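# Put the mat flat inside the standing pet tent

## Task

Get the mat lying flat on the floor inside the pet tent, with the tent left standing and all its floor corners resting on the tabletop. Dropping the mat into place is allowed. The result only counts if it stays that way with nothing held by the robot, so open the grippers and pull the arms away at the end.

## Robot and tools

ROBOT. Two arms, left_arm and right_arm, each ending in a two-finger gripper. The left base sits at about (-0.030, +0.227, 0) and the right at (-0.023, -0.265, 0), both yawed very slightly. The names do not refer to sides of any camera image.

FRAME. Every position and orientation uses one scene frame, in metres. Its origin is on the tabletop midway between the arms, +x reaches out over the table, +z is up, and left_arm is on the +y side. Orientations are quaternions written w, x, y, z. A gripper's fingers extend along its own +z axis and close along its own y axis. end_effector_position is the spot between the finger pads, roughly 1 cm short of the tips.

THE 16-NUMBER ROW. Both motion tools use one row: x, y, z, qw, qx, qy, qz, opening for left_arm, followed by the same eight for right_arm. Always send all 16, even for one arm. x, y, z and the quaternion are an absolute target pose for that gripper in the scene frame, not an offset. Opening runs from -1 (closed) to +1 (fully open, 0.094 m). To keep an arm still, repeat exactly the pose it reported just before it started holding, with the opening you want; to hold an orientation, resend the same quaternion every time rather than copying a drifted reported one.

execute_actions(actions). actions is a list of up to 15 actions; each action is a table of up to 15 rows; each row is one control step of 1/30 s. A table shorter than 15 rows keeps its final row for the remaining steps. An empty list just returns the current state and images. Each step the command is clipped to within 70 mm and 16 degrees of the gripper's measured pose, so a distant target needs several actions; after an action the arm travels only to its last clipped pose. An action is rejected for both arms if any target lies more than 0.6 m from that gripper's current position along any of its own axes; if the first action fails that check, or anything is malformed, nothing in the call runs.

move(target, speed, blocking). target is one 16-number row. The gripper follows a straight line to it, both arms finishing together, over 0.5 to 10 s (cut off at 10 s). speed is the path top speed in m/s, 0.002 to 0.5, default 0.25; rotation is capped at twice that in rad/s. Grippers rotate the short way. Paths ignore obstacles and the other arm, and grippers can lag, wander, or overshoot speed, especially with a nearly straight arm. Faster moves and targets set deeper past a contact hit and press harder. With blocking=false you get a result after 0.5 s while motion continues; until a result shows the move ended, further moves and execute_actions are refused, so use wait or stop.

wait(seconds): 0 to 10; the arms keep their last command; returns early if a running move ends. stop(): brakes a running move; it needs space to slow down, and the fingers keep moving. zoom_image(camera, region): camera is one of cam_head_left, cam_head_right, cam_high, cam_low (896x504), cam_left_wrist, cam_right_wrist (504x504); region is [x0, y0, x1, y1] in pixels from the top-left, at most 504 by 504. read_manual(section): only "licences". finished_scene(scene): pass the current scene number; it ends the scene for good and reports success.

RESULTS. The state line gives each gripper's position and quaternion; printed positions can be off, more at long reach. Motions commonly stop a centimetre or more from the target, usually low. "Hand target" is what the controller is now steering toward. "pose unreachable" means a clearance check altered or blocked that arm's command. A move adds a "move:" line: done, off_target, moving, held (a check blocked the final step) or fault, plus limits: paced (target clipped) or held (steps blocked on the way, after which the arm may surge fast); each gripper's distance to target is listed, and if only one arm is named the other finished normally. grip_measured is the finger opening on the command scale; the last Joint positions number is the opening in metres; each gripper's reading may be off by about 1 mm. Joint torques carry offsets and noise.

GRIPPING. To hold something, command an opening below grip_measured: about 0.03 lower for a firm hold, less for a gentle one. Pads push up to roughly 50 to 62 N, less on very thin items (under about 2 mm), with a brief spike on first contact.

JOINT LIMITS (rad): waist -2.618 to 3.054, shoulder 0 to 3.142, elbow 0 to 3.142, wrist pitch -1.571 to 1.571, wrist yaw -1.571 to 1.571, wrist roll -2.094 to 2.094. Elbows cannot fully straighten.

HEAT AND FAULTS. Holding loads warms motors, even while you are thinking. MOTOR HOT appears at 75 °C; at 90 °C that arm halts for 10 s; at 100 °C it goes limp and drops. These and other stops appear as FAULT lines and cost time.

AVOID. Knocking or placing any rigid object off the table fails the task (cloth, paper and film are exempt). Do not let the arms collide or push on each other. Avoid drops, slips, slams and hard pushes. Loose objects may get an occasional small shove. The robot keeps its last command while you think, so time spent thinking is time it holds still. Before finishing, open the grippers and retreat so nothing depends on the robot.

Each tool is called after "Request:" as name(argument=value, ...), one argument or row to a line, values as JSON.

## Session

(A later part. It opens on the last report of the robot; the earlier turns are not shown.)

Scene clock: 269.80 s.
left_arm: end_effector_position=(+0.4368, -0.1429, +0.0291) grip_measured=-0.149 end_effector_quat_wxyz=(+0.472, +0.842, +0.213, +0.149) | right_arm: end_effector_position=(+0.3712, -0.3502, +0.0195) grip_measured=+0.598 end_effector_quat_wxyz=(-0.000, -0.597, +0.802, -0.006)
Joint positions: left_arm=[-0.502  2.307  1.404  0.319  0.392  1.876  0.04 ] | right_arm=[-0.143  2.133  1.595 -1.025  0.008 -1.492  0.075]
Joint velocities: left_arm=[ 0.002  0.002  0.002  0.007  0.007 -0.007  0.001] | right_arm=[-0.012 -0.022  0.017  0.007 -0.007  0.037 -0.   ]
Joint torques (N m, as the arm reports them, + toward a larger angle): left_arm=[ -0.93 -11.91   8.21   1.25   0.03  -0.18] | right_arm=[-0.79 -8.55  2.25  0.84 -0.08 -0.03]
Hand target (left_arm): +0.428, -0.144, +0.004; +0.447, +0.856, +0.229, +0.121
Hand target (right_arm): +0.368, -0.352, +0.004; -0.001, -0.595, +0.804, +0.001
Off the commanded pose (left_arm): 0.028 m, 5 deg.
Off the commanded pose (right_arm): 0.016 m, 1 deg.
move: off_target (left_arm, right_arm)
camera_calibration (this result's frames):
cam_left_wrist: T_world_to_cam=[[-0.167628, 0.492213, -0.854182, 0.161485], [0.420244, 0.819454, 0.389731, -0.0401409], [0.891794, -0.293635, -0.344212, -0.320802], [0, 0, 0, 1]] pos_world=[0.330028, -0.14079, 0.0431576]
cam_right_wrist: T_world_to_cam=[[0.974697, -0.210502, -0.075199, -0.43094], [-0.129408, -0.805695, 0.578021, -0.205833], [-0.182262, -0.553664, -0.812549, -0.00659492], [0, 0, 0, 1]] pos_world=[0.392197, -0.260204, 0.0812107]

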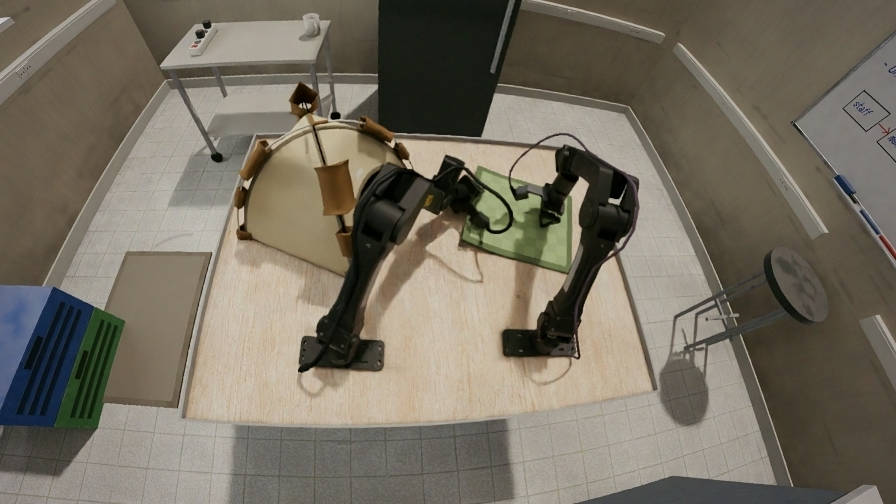

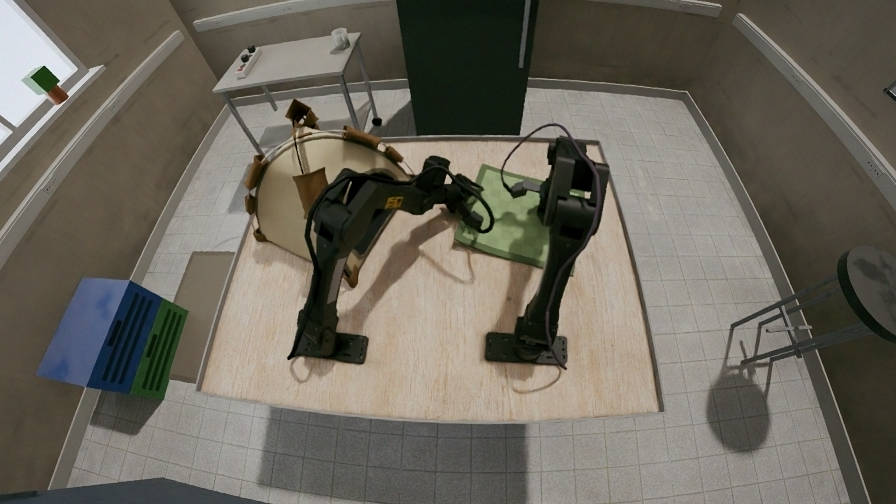

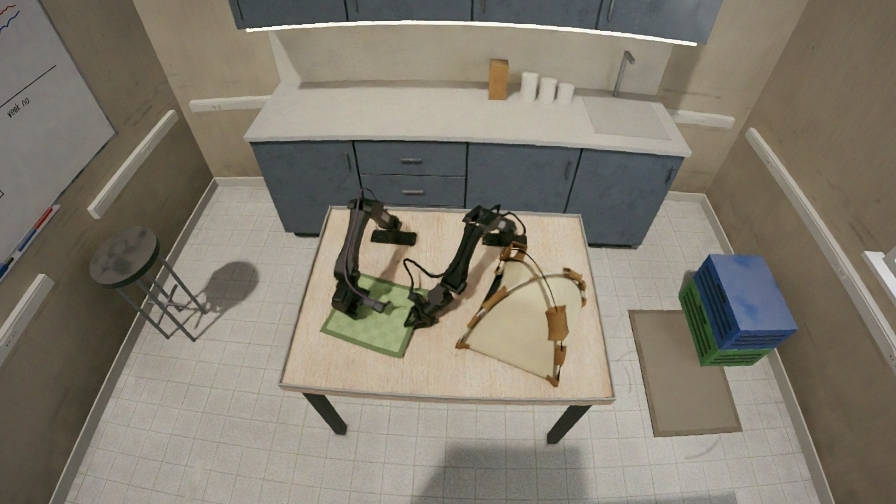

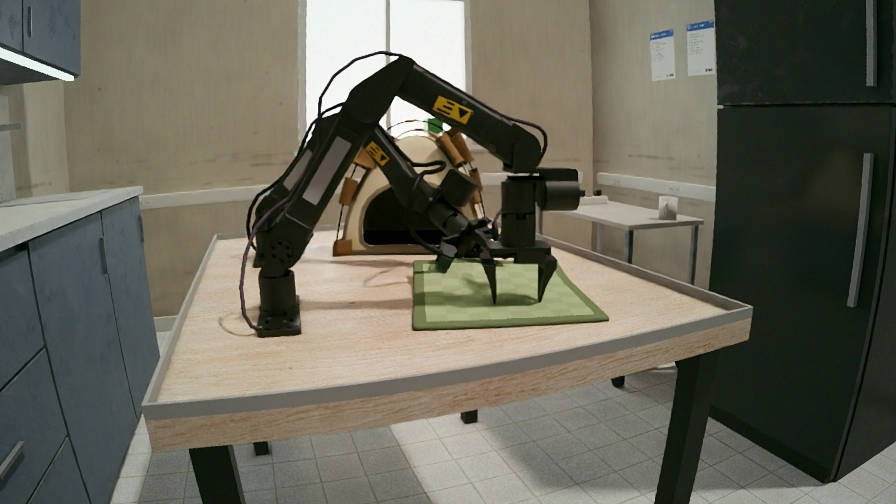

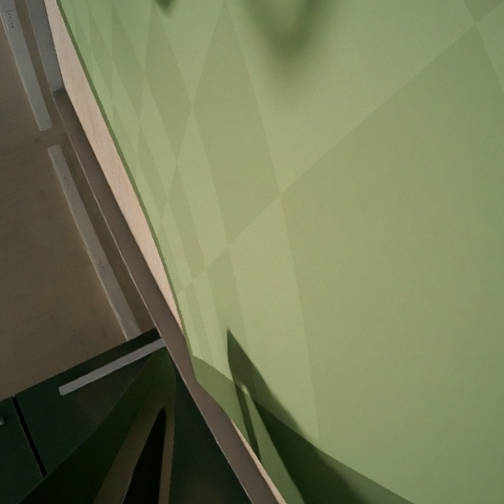

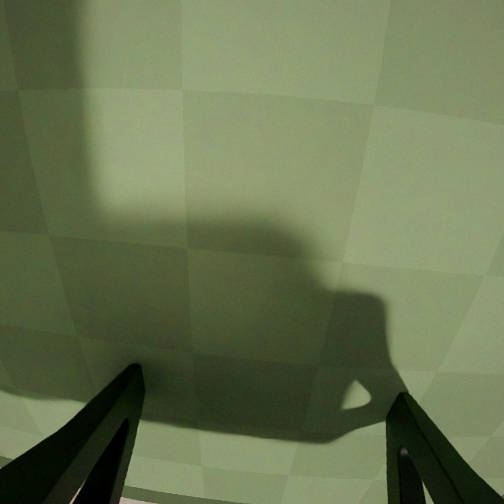

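Request:
move(
  target=[0.436, -0.146, 0.03, 0.4460, 0.8568, 0.2296, 0.1195, -0.86, 0.36, -0.38, 0.12, 0, -0.595, 0.804, 0, 1],
  speed=0.15,
)

Scene clock: 277.57 s.
left_arm: end_effector_position=(+0.4372, -0.1431, +0.0292) grip_measured=-0.853 end_effector_quat_wxyz=(+0.451, +0.854, +0.224, +0.129) | right_arm: end_effector_position=(+0.3596, -0.3771, +0.1062) grip_measured=+1.000 end_effector_quat_wxyz=(-0.009, -0.596, +0.803, +0.006)
Joint positions: left_arm=[-0.502  2.307  1.465  0.192  0.392  1.875  0.007] | right_arm=[-0.215  2.095  1.885 -1.381  0.008 -1.562  0.094]
Joint velocities: left_arm=[ 0.017 -0.017 -0.007 -0.037 -0.007 -0.022  0.   ] | right_arm=[-0.002 -0.002  0.002  0.007 -0.022  0.022  0.   ]
Joint torques (N m, as the arm reports them, + toward a larger angle): left_arm=[ -0.45 -14.75   8.84   1.37   0.11  -0.1 ] | right_arm=[ -0.7  -10.7    7.61   0.05  -0.1   -0.1 ]
Hand target (left_arm): +0.436, -0.146, +0.030; +0.446, +0.857, +0.229, +0.120
Hand target (right_arm): +0.360, -0.380, +0.120; -0.000, -0.595, +0.804, -0.000
Off the commanded pose (left_arm): 0.003 m, 1 deg.
Off the commanded pose (right_arm): 0.014 m, 1 deg.
move: off_target (right_arm)
camera_calibration (this result's frames):
cam_left_wrist: T_world_to_cam=[[-0.214941, 0.520624, -0.826288, 0.185583], [0.441323, 0.80653, 0.393374, -0.0513636], [0.871226, -0.280107, -0.403119, -0.308464], [0, 0, 0, 1]] pos_world=[0.331299, -0.141596, 0.0492021]
cam_right_wrist: T_world_to_cam=[[0.971754, -0.211735, -0.10422, -0.415039], [-0.114594, -0.809418, 0.575943, -0.285595], [-0.206305, -0.547732, -0.810819, 0.0575136], [0, 0, 0, 1]] pos_world=[0.382454, -0.287542, 0.167864]

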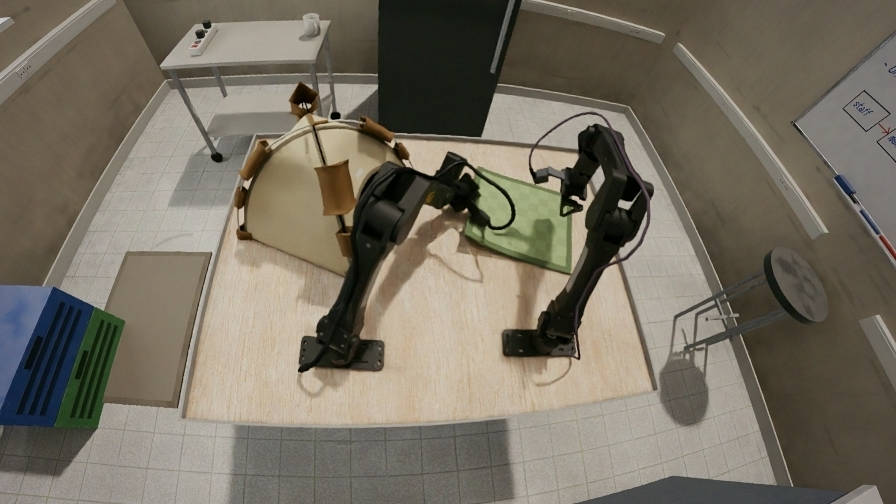

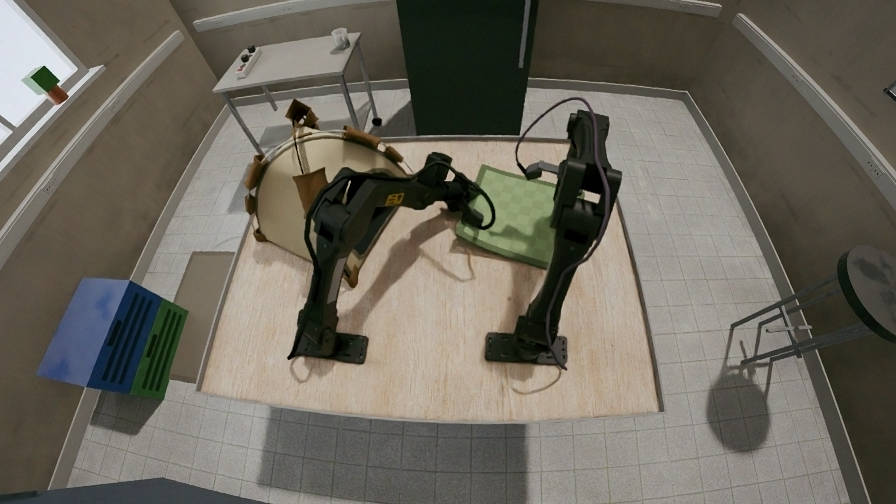

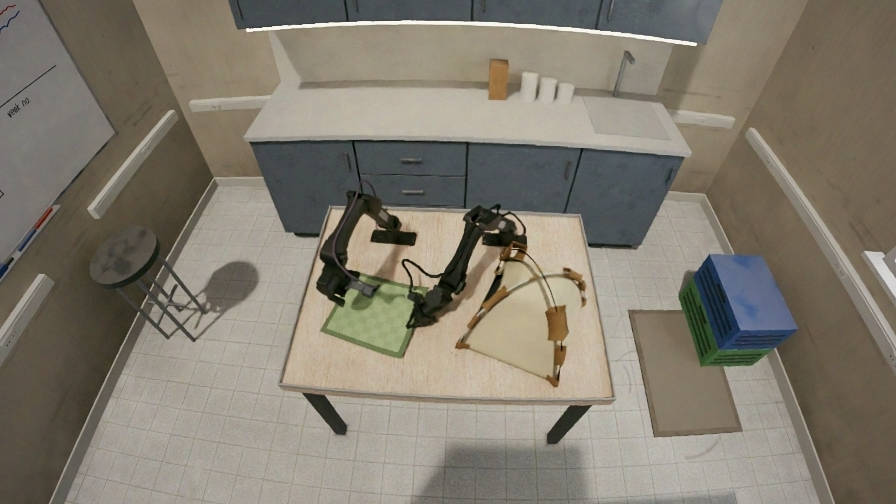

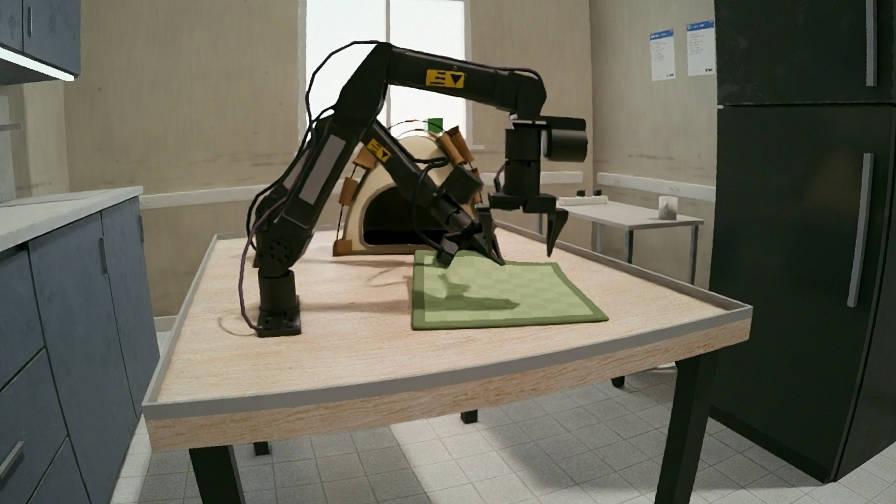

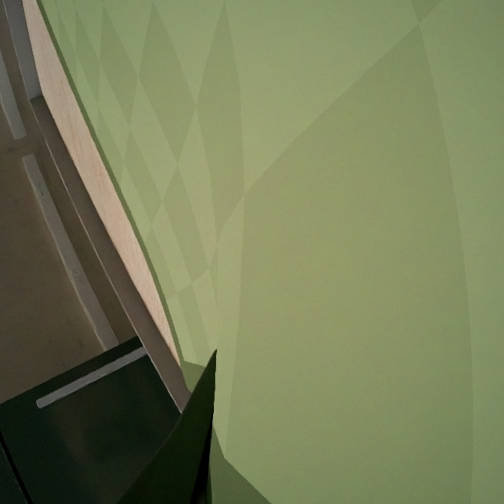

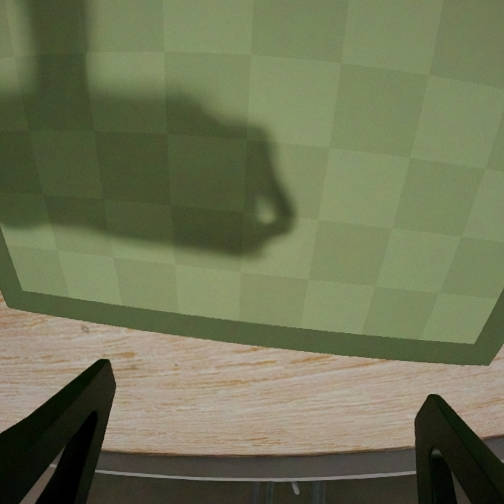

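Request:
move(
  target=[0.43, -0.15, 0.15, 0.5988, 0.7553, 0.1326, 0.2303, -0.89, 0.33, -0.44, 0.20, 0, -0.595, 0.804, 0, 1],
  speed=0.12,
)

Scene clock: 314.60 s.
left_arm: end_effector_position=(+0.4347, -0.1536, +0.1434) grip_measured=-0.876 end_effector_quat_wxyz=(+0.593, +0.759, +0.134, +0.233) | right_arm: end_effector_position=(+0.3335, -0.4392, +0.1829) grip_measured=+1.000 end_effector_quat_wxyz=(+0.014, -0.595, +0.803, -0.039)
Joint positions: left_arm=[-0.502  2.155  1.291  0.655  0.455  1.863  0.006] | right_arm=[-0.383  2.026  2.087 -1.55   0.011 -1.73   0.094]
Joint velocities: left_arm=[ 0.002 -0.027 -0.017  0.037  0.022  0.037  0.001] | right_arm=[-0.022 -0.012  0.007  0.007 -0.066 -0.095  0.   ]
Joint torques (N m, as the arm reports them, + toward a larger angle): left_arm=[  0.46 -15.76   4.72   2.13   0.13  -0.15] | right_arm=[ -0.88 -10.75   7.44   0.27  -0.11  -0.04]
Hand target (left_arm): +0.431, -0.151, +0.150; +0.601, +0.754, +0.135, +0.228
Hand target (right_arm): +0.330, -0.440, +0.199; +0.025, -0.594, +0.803, -0.050
Off the commanded pose (left_arm): 0.009 m, 1 deg.
Off the commanded pose (right_arm): 0.017 m, 5 deg.
joint sent to its limit (right arm) — the command would take joint 4 (wrist pitch) past its lower limit, so that joint was sent only as far as its limit.
move: off_target (right_arm)
camera_calibration (this result's frames):
cam_left_wrist: T_world_to_cam=[[0.122542, 0.287183, -0.950005, 0.120058], [0.361302, 0.878627, 0.312211, -0.0292184], [0.924362, -0.381497, 0.00390893, -0.36024], [0, 0, 0, 1]] pos_world=[0.328837, -0.146237, 0.124586]
cam_right_wrist: T_world_to_cam=[[0.976718, -0.214441, -0.00606049, -0.415639], [-0.168413, -0.783962, 0.597529, -0.357842], [-0.132886, -0.582596, -0.801825, 0.03889], [0, 0, 0, 1]] pos_world=[0.350864, -0.347007, 0.242485]

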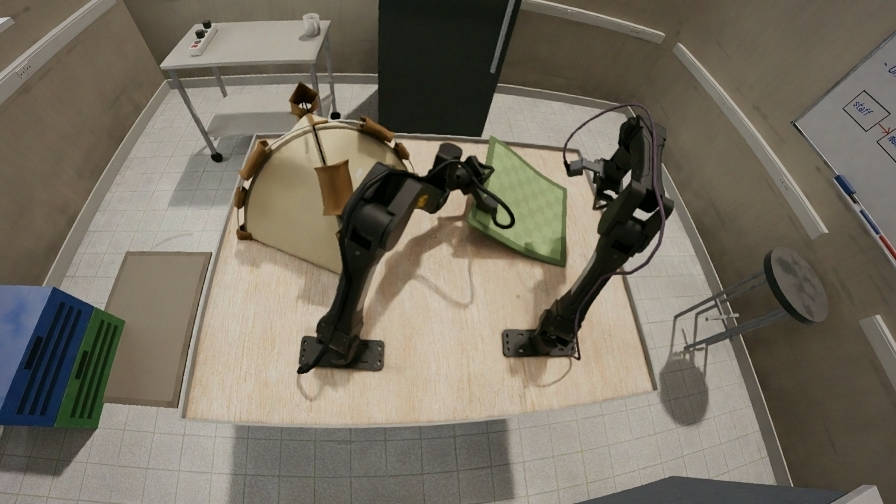

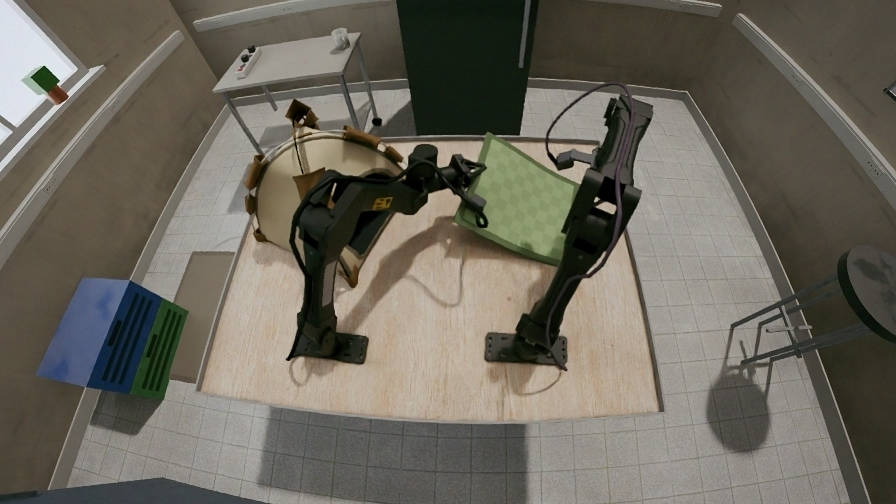

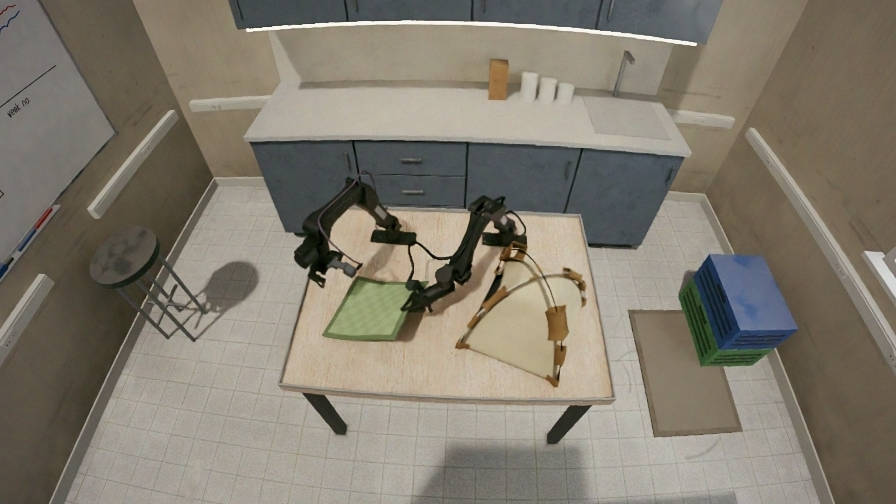

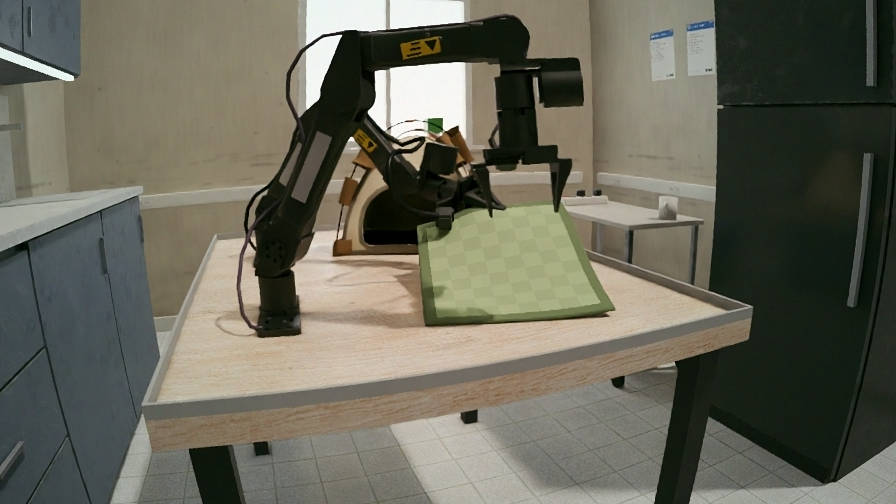

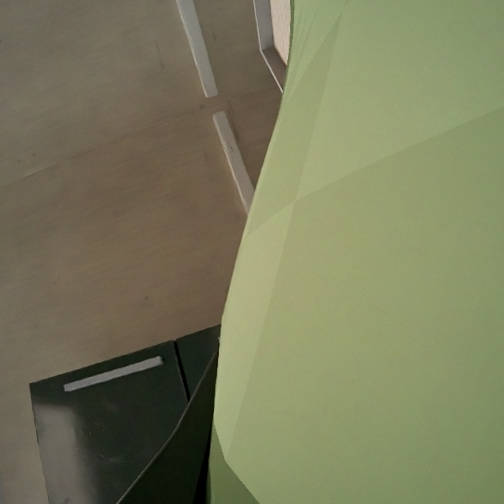

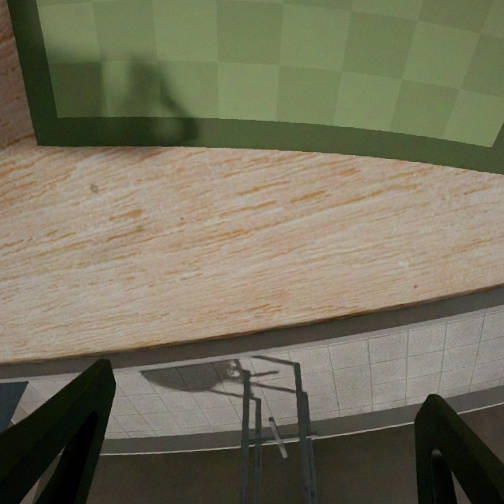

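Request:
zoom_image(
  camera="cam_low",
  region=[390, 150, 640, 340],
)

Request:
zoom_image(
  camera="cam_head_left",
  region=[410, 110, 610, 290],
)

Request:
zoom_image(
  camera="cam_high",
  region=[300, 240, 480, 370],
)

Region (390, 150, 640, 340) of cam_low's 896x504 image, scaled by 2.016, with more detail than that image has; it fills the top 383 rows of this view, and the rest is white.

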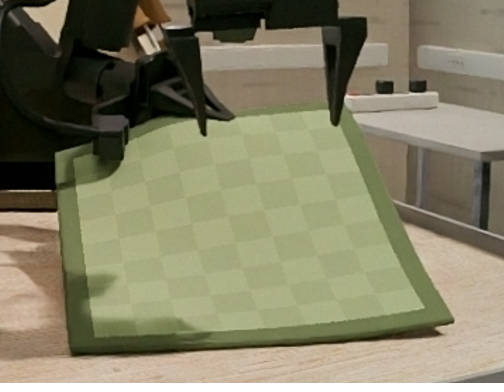

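Region (410, 110, 610, 290) of cam_head_left's 896x504 image, scaled by 2.520, with more detail than that image has; it fills the top 454 rows of this view, and the rest is white.

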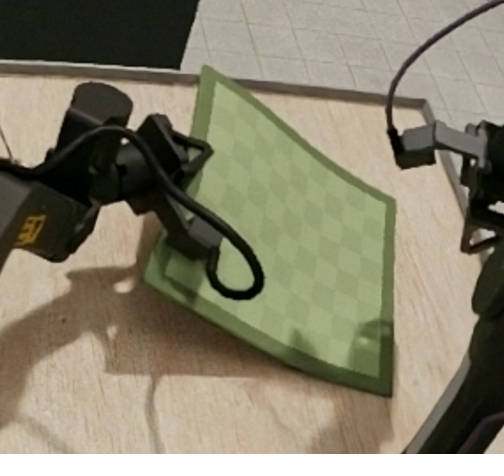

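Region (300, 240, 480, 370) of cam_high's 896x504 image, scaled by 2.800, with more detail than that image has.

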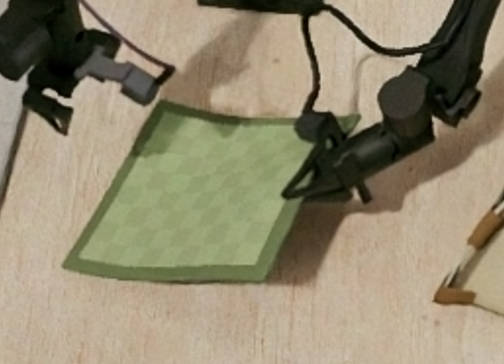

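Request:
move(
  target=[0.445, -0.125, 0.04, 0.4460, 0.8568, 0.2296, 0.1195, -0.89, 0.25, -0.45, 0.07, 0.2132, 0.4096, 0.7868, 0.4096, -0.15],
  speed=0.4,
)

Scene clock: 421.47 s.
left_arm: end_effector_position=(+0.4408, -0.1289, +0.0490) grip_measured=-0.876 end_effector_quat_wxyz=(+0.455, +0.853, +0.218, +0.130) | right_arm: end_effector_position=(+0.2485, -0.4485, +0.0620) grip_measured=-0.148 end_effector_quat_wxyz=(+0.192, +0.414, +0.790, +0.410)
Joint positions: left_arm=[-0.469  2.254  1.455  0.148  0.424  1.902  0.006] | right_arm=[-0.978  1.918  1.133 -0.958 -0.929 -0.17   0.04 ]
Joint velocities: left_arm=[-0.007  0.007 -0.042 -0.037 -0.022 -0.037 -0.001] | right_arm=[-0.002 -0.002 -0.012  0.022 -0.037  0.081  0.   ]
Joint torques (N m, as the arm reports them, + toward a larger angle): left_arm=[  0.78 -12.86   9.01   1.4    0.11   0.02] | right_arm=[-0.63 -9.48  3.03  0.27 -0.71  0.02]
Hand target (left_arm): +0.444, -0.125, +0.040; +0.444, +0.858, +0.228, +0.122
Hand target (right_arm): +0.250, -0.451, +0.069; +0.214, +0.409, +0.787, +0.409
Off the commanded pose (left_arm): 0.011 m, 2 deg.
Off the commanded pose (right_arm): 0.008 m, 2 deg.
move: off_target (left_arm)
camera_calibration (this result's frames):
cam_left_wrist: T_world_to_cam=[[-0.202655, 0.517921, -0.831077, 0.189872], [0.444506, 0.804867, 0.393196, -0.0737569], [0.872551, -0.289736, -0.393329, -0.301951], [0, 0, 0, 1]] pos_world=[0.334732, -0.12646, 0.0680333]
cam_right_wrist: T_world_to_cam=[[-0.392005, -0.343084, -0.853596, -0.000377139], [-0.898108, 0.343763, 0.274279, 0.399967], [0.199334, 0.87414, -0.442884, 0.473756], [0, 0, 0, 1]] pos_world=[0.26463, -0.551752, 0.0997946]

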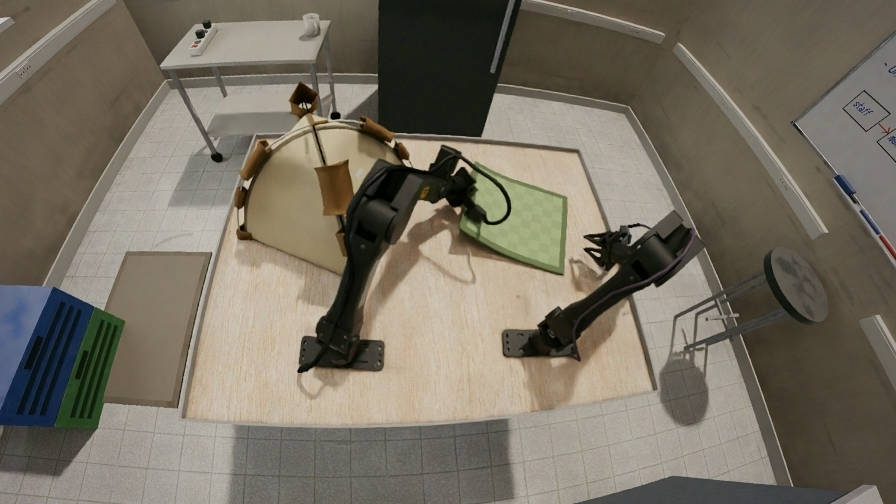

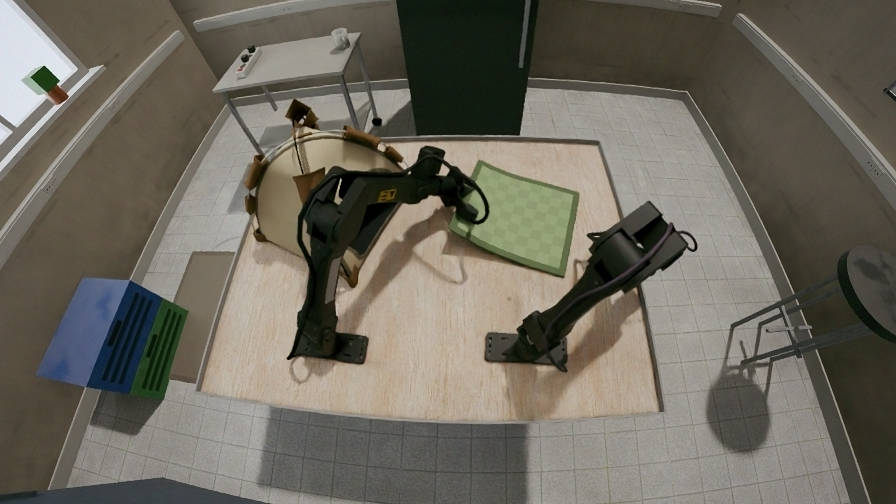

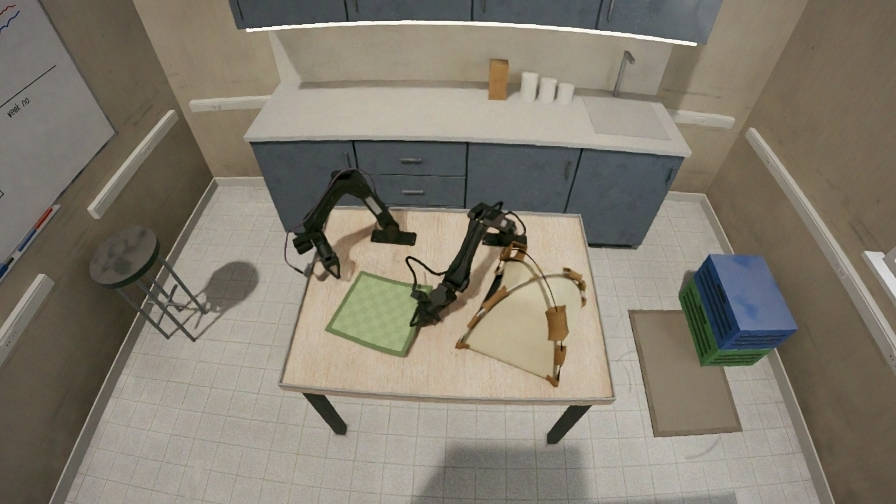

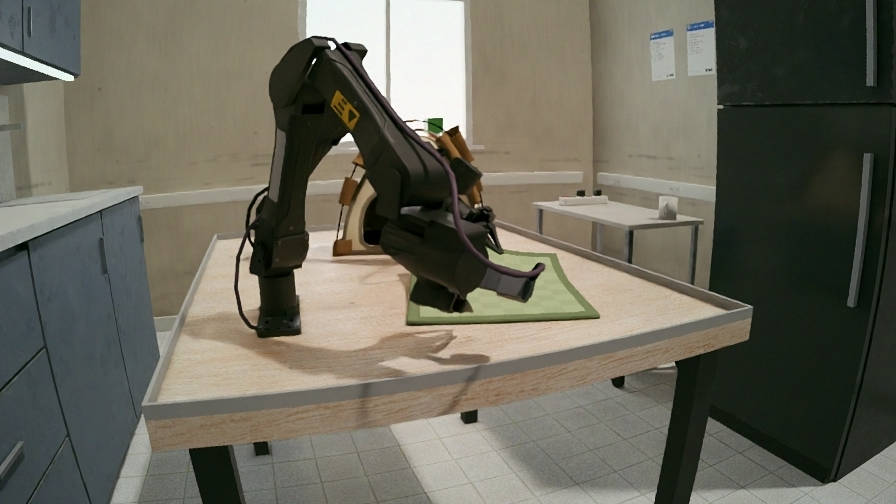

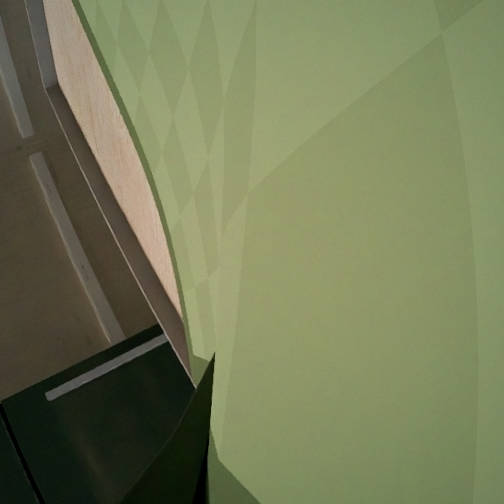

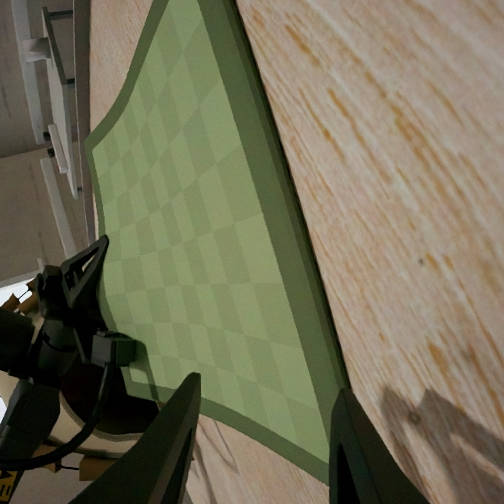

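Request:
move(
  target=[0.4408, -0.1289, 0.045, 0.4460, 0.8568, 0.2296, 0.1195, -0.89, 0.265, -0.435, 0.014, 0.2132, 0.4096, 0.7868, 0.4096, -0.15],
  speed=0.06,
)

Scene clock: 430.37 s.
left_arm: end_effector_position=(+0.4404, -0.1282, +0.0479) grip_measured=-0.876 end_effector_quat_wxyz=(+0.453, +0.854, +0.220, +0.130) | right_arm: end_effector_position=(+0.2639, -0.4387, +0.0260) grip_measured=-0.148 end_effector_quat_wxyz=(+0.216, +0.414, +0.780, +0.416)
Joint positions: left_arm=[-0.469  2.254  1.455  0.143  0.422  1.902  0.006] | right_arm=[-0.933  1.963  1.001 -0.661 -0.974 -0.054  0.04 ]
Joint velocities: left_arm=[-0.027 -0.002  0.012 -0.125 -0.066 -0.066  0.   ] | right_arm=[-0.007 -0.012 -0.002  0.022 -0.007  0.066 -0.   ]
Joint torques (N m, as the arm reports them, + toward a larger angle): left_arm=[ -0.04 -13.88   8.81   1.4    0.1   -0.14] | right_arm=[ 1.15 -5.96  2.64  0.76 -0.33  0.07]
Hand target (left_arm): +0.441, -0.129, +0.045; +0.446, +0.857, +0.229, +0.120
Hand target (right_arm): +0.265, -0.435, +0.014; +0.213, +0.409, +0.787, +0.410
Off the commanded pose (left_arm): 0.003 m, 2 deg.
Off the commanded pose (right_arm): 0.013 m, 1 deg.
move: off_target (right_arm)
camera_calibration (this result's frames):
cam_left_wrist: T_world_to_cam=[[-0.207191, 0.521029, -0.82801, 0.190708], [0.44443, 0.804128, 0.394792, -0.0738431], [0.871524, -0.286195, -0.398169, -0.300767], [0, 0, 0, 1]] pos_world=[0.334457, -0.126063, 0.0673051]
cam_right_wrist: T_world_to_cam=[[-0.362044, -0.335652, -0.869633, -0.0259822], [-0.900076, 0.368537, 0.232474, 0.432764], [0.242461, 0.866902, -0.435538, 0.431477], [0, 0, 0, 1]] pos_world=[0.275497, -0.542258, 0.0647234]

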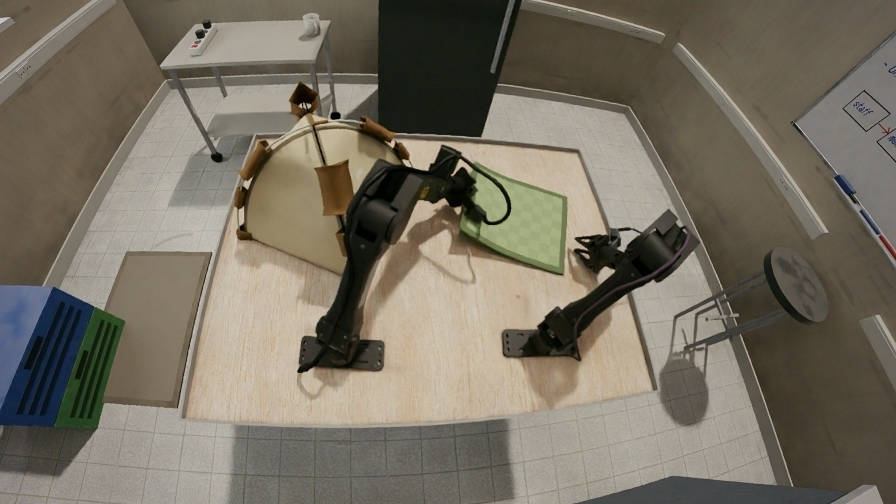

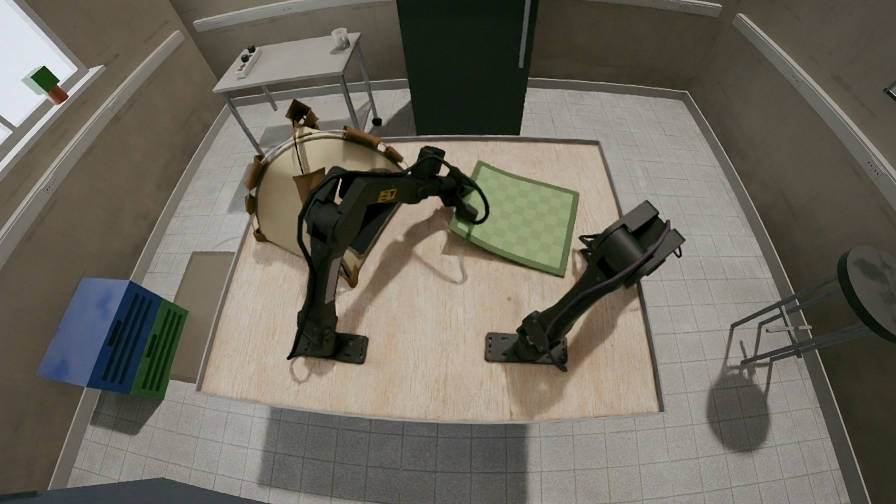

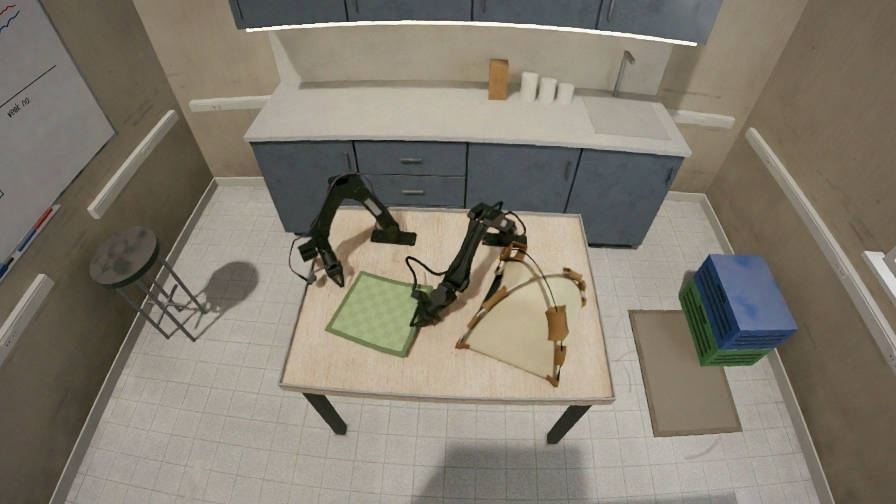

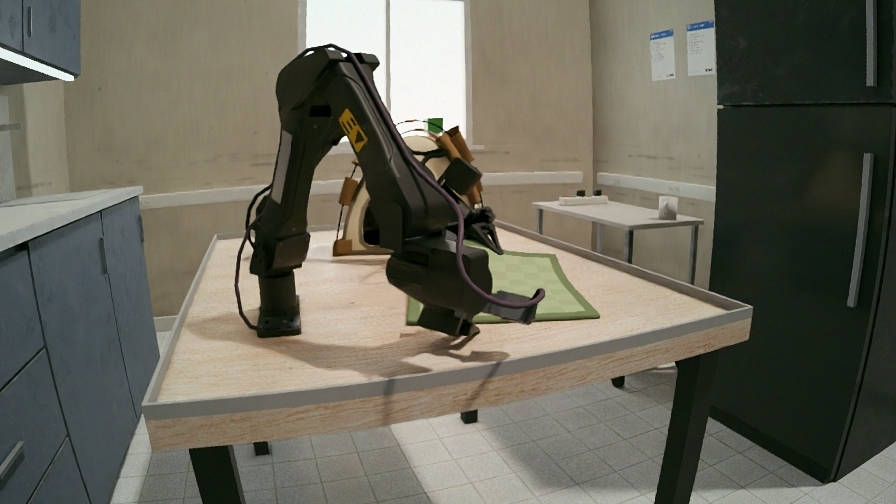

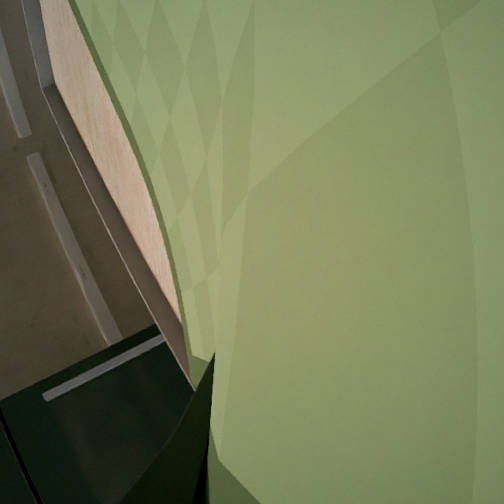

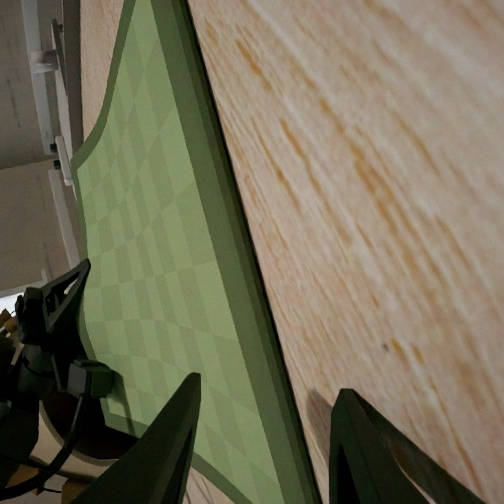

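Touching the table. Slide under the edge.

Request:
move(
  target=[0.4408, -0.1289, 0.045, 0.4460, 0.8568, 0.2296, 0.1195, -0.89, 0.305, -0.368, 0.012, 0.2132, 0.4096, 0.7868, 0.4096, -0.15],
  speed=0.05,
)

Scene clock: 434.70 s.
left_arm: end_effector_position=(+0.4414, -0.1275, +0.0476) grip_measured=-0.876 end_effector_quat_wxyz=(+0.451, +0.854, +0.222, +0.132) | right_arm: end_effector_position=(+0.3109, -0.3758, +0.0258) grip_measured=-0.149 end_effector_quat_wxyz=(+0.231, +0.401, +0.776, +0.429)
Joint positions: left_arm=[-0.469  2.254  1.455  0.143  0.414  1.902  0.006] | right_arm=[-0.689  1.855  0.786 -0.172 -0.982  0.372  0.04 ]
Joint velocities: left_arm=[-0.002 -0.012  0.007  0.037  0.037 -0.037 -0.   ] | right_arm=[ 0.007 -0.017  0.002  0.037 -0.081 -0.051 -0.001]
Joint torques (N m, as the arm reports them, + toward a larger angle): left_arm=[ -0.01 -13.86   8.79   1.39   0.18  -0.14] | right_arm=[ 1.68 -6.88  1.61  0.95  0.12  0.01]
Hand target (left_arm): +0.441, -0.129, +0.045; +0.446, +0.857, +0.229, +0.120
Hand target (right_arm): +0.304, -0.368, +0.013; +0.214, +0.409, +0.787, +0.410
Off the commanded pose (left_arm): 0.003 m, 2 deg.
Off the commanded pose (right_arm): 0.017 m, 3 deg.
move: off_target (right_arm)
camera_calibration (this result's frames):
cam_left_wrist: T_world_to_cam=[[-0.208086, 0.52284, -0.826643, 0.19086], [0.438796, 0.805224, 0.398837, -0.0723866], [0.874161, -0.279736, -0.396976, -0.30191], [0, 0, 0, 1]] pos_world=[0.335396, -0.125957, 0.066793]
cam_right_wrist: T_world_to_cam=[[-0.316792, -0.333867, -0.887792, -0.000868077], [-0.914043, 0.357436, 0.19174, 0.45312], [0.253313, 0.872223, -0.418402, 0.363617], [0, 0, 0, 1]] pos_world=[0.321788, -0.479407, 0.064486]

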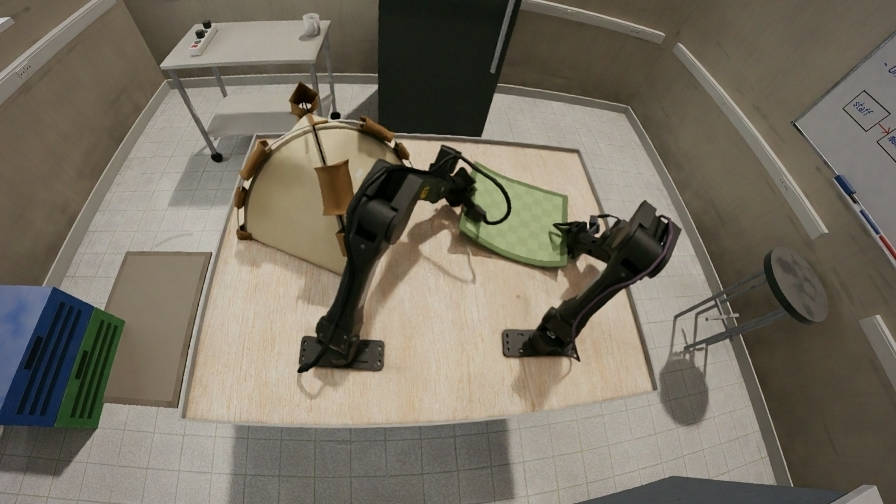

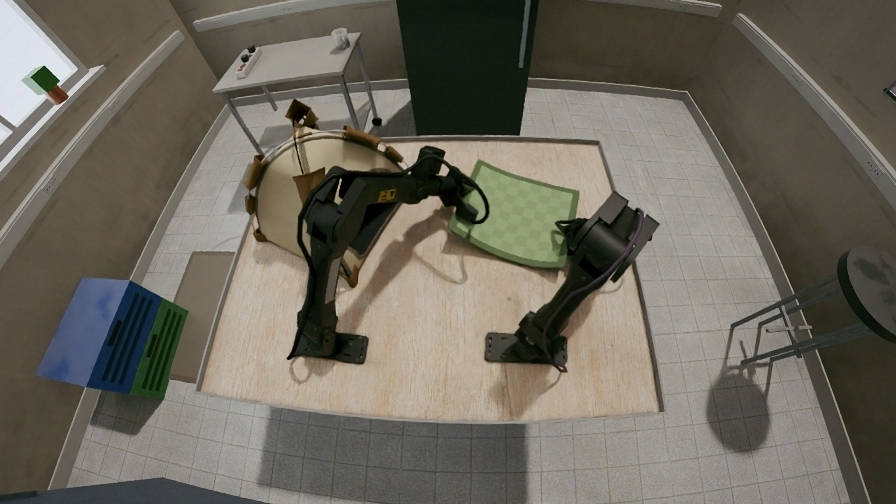

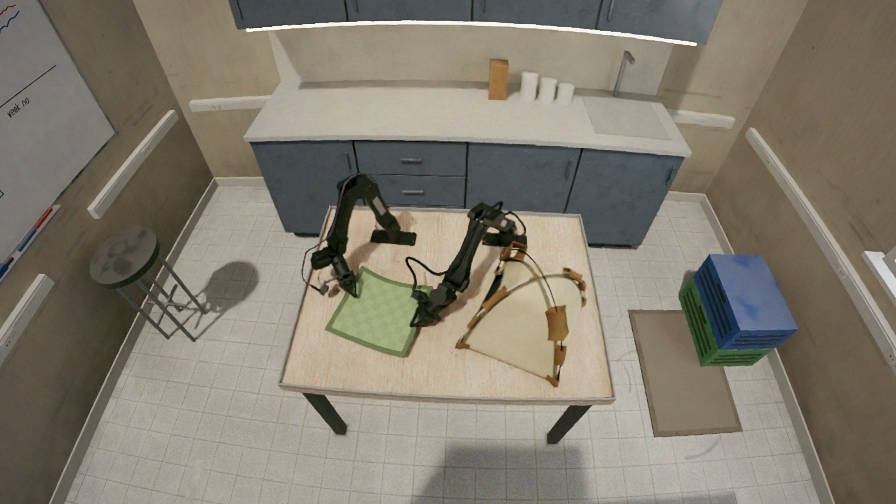

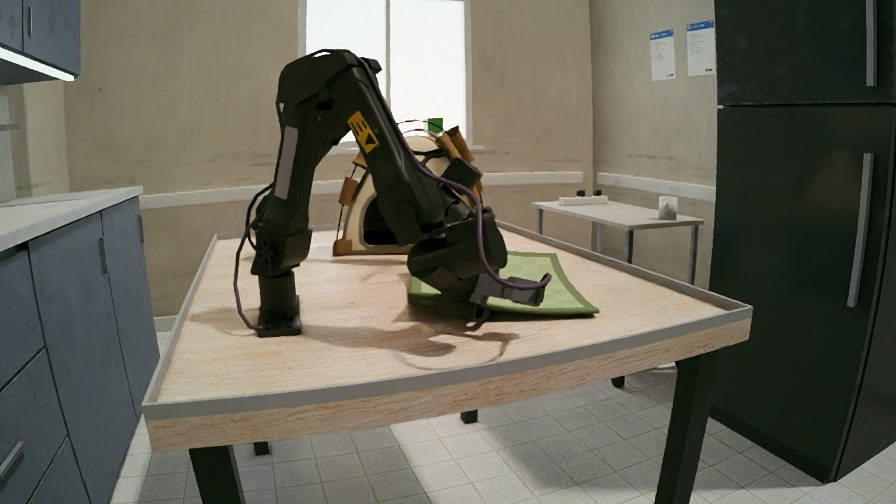

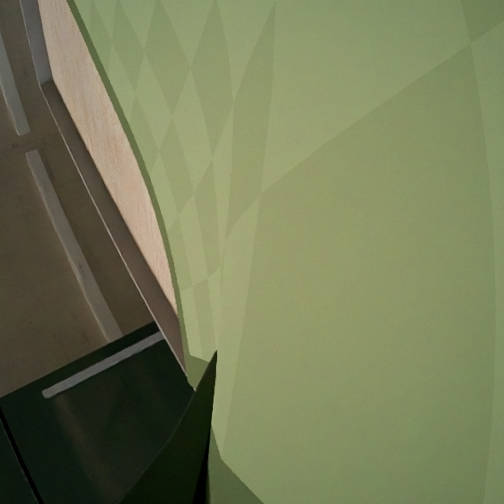

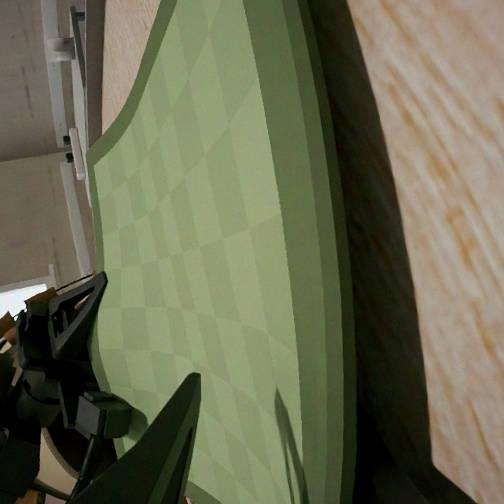

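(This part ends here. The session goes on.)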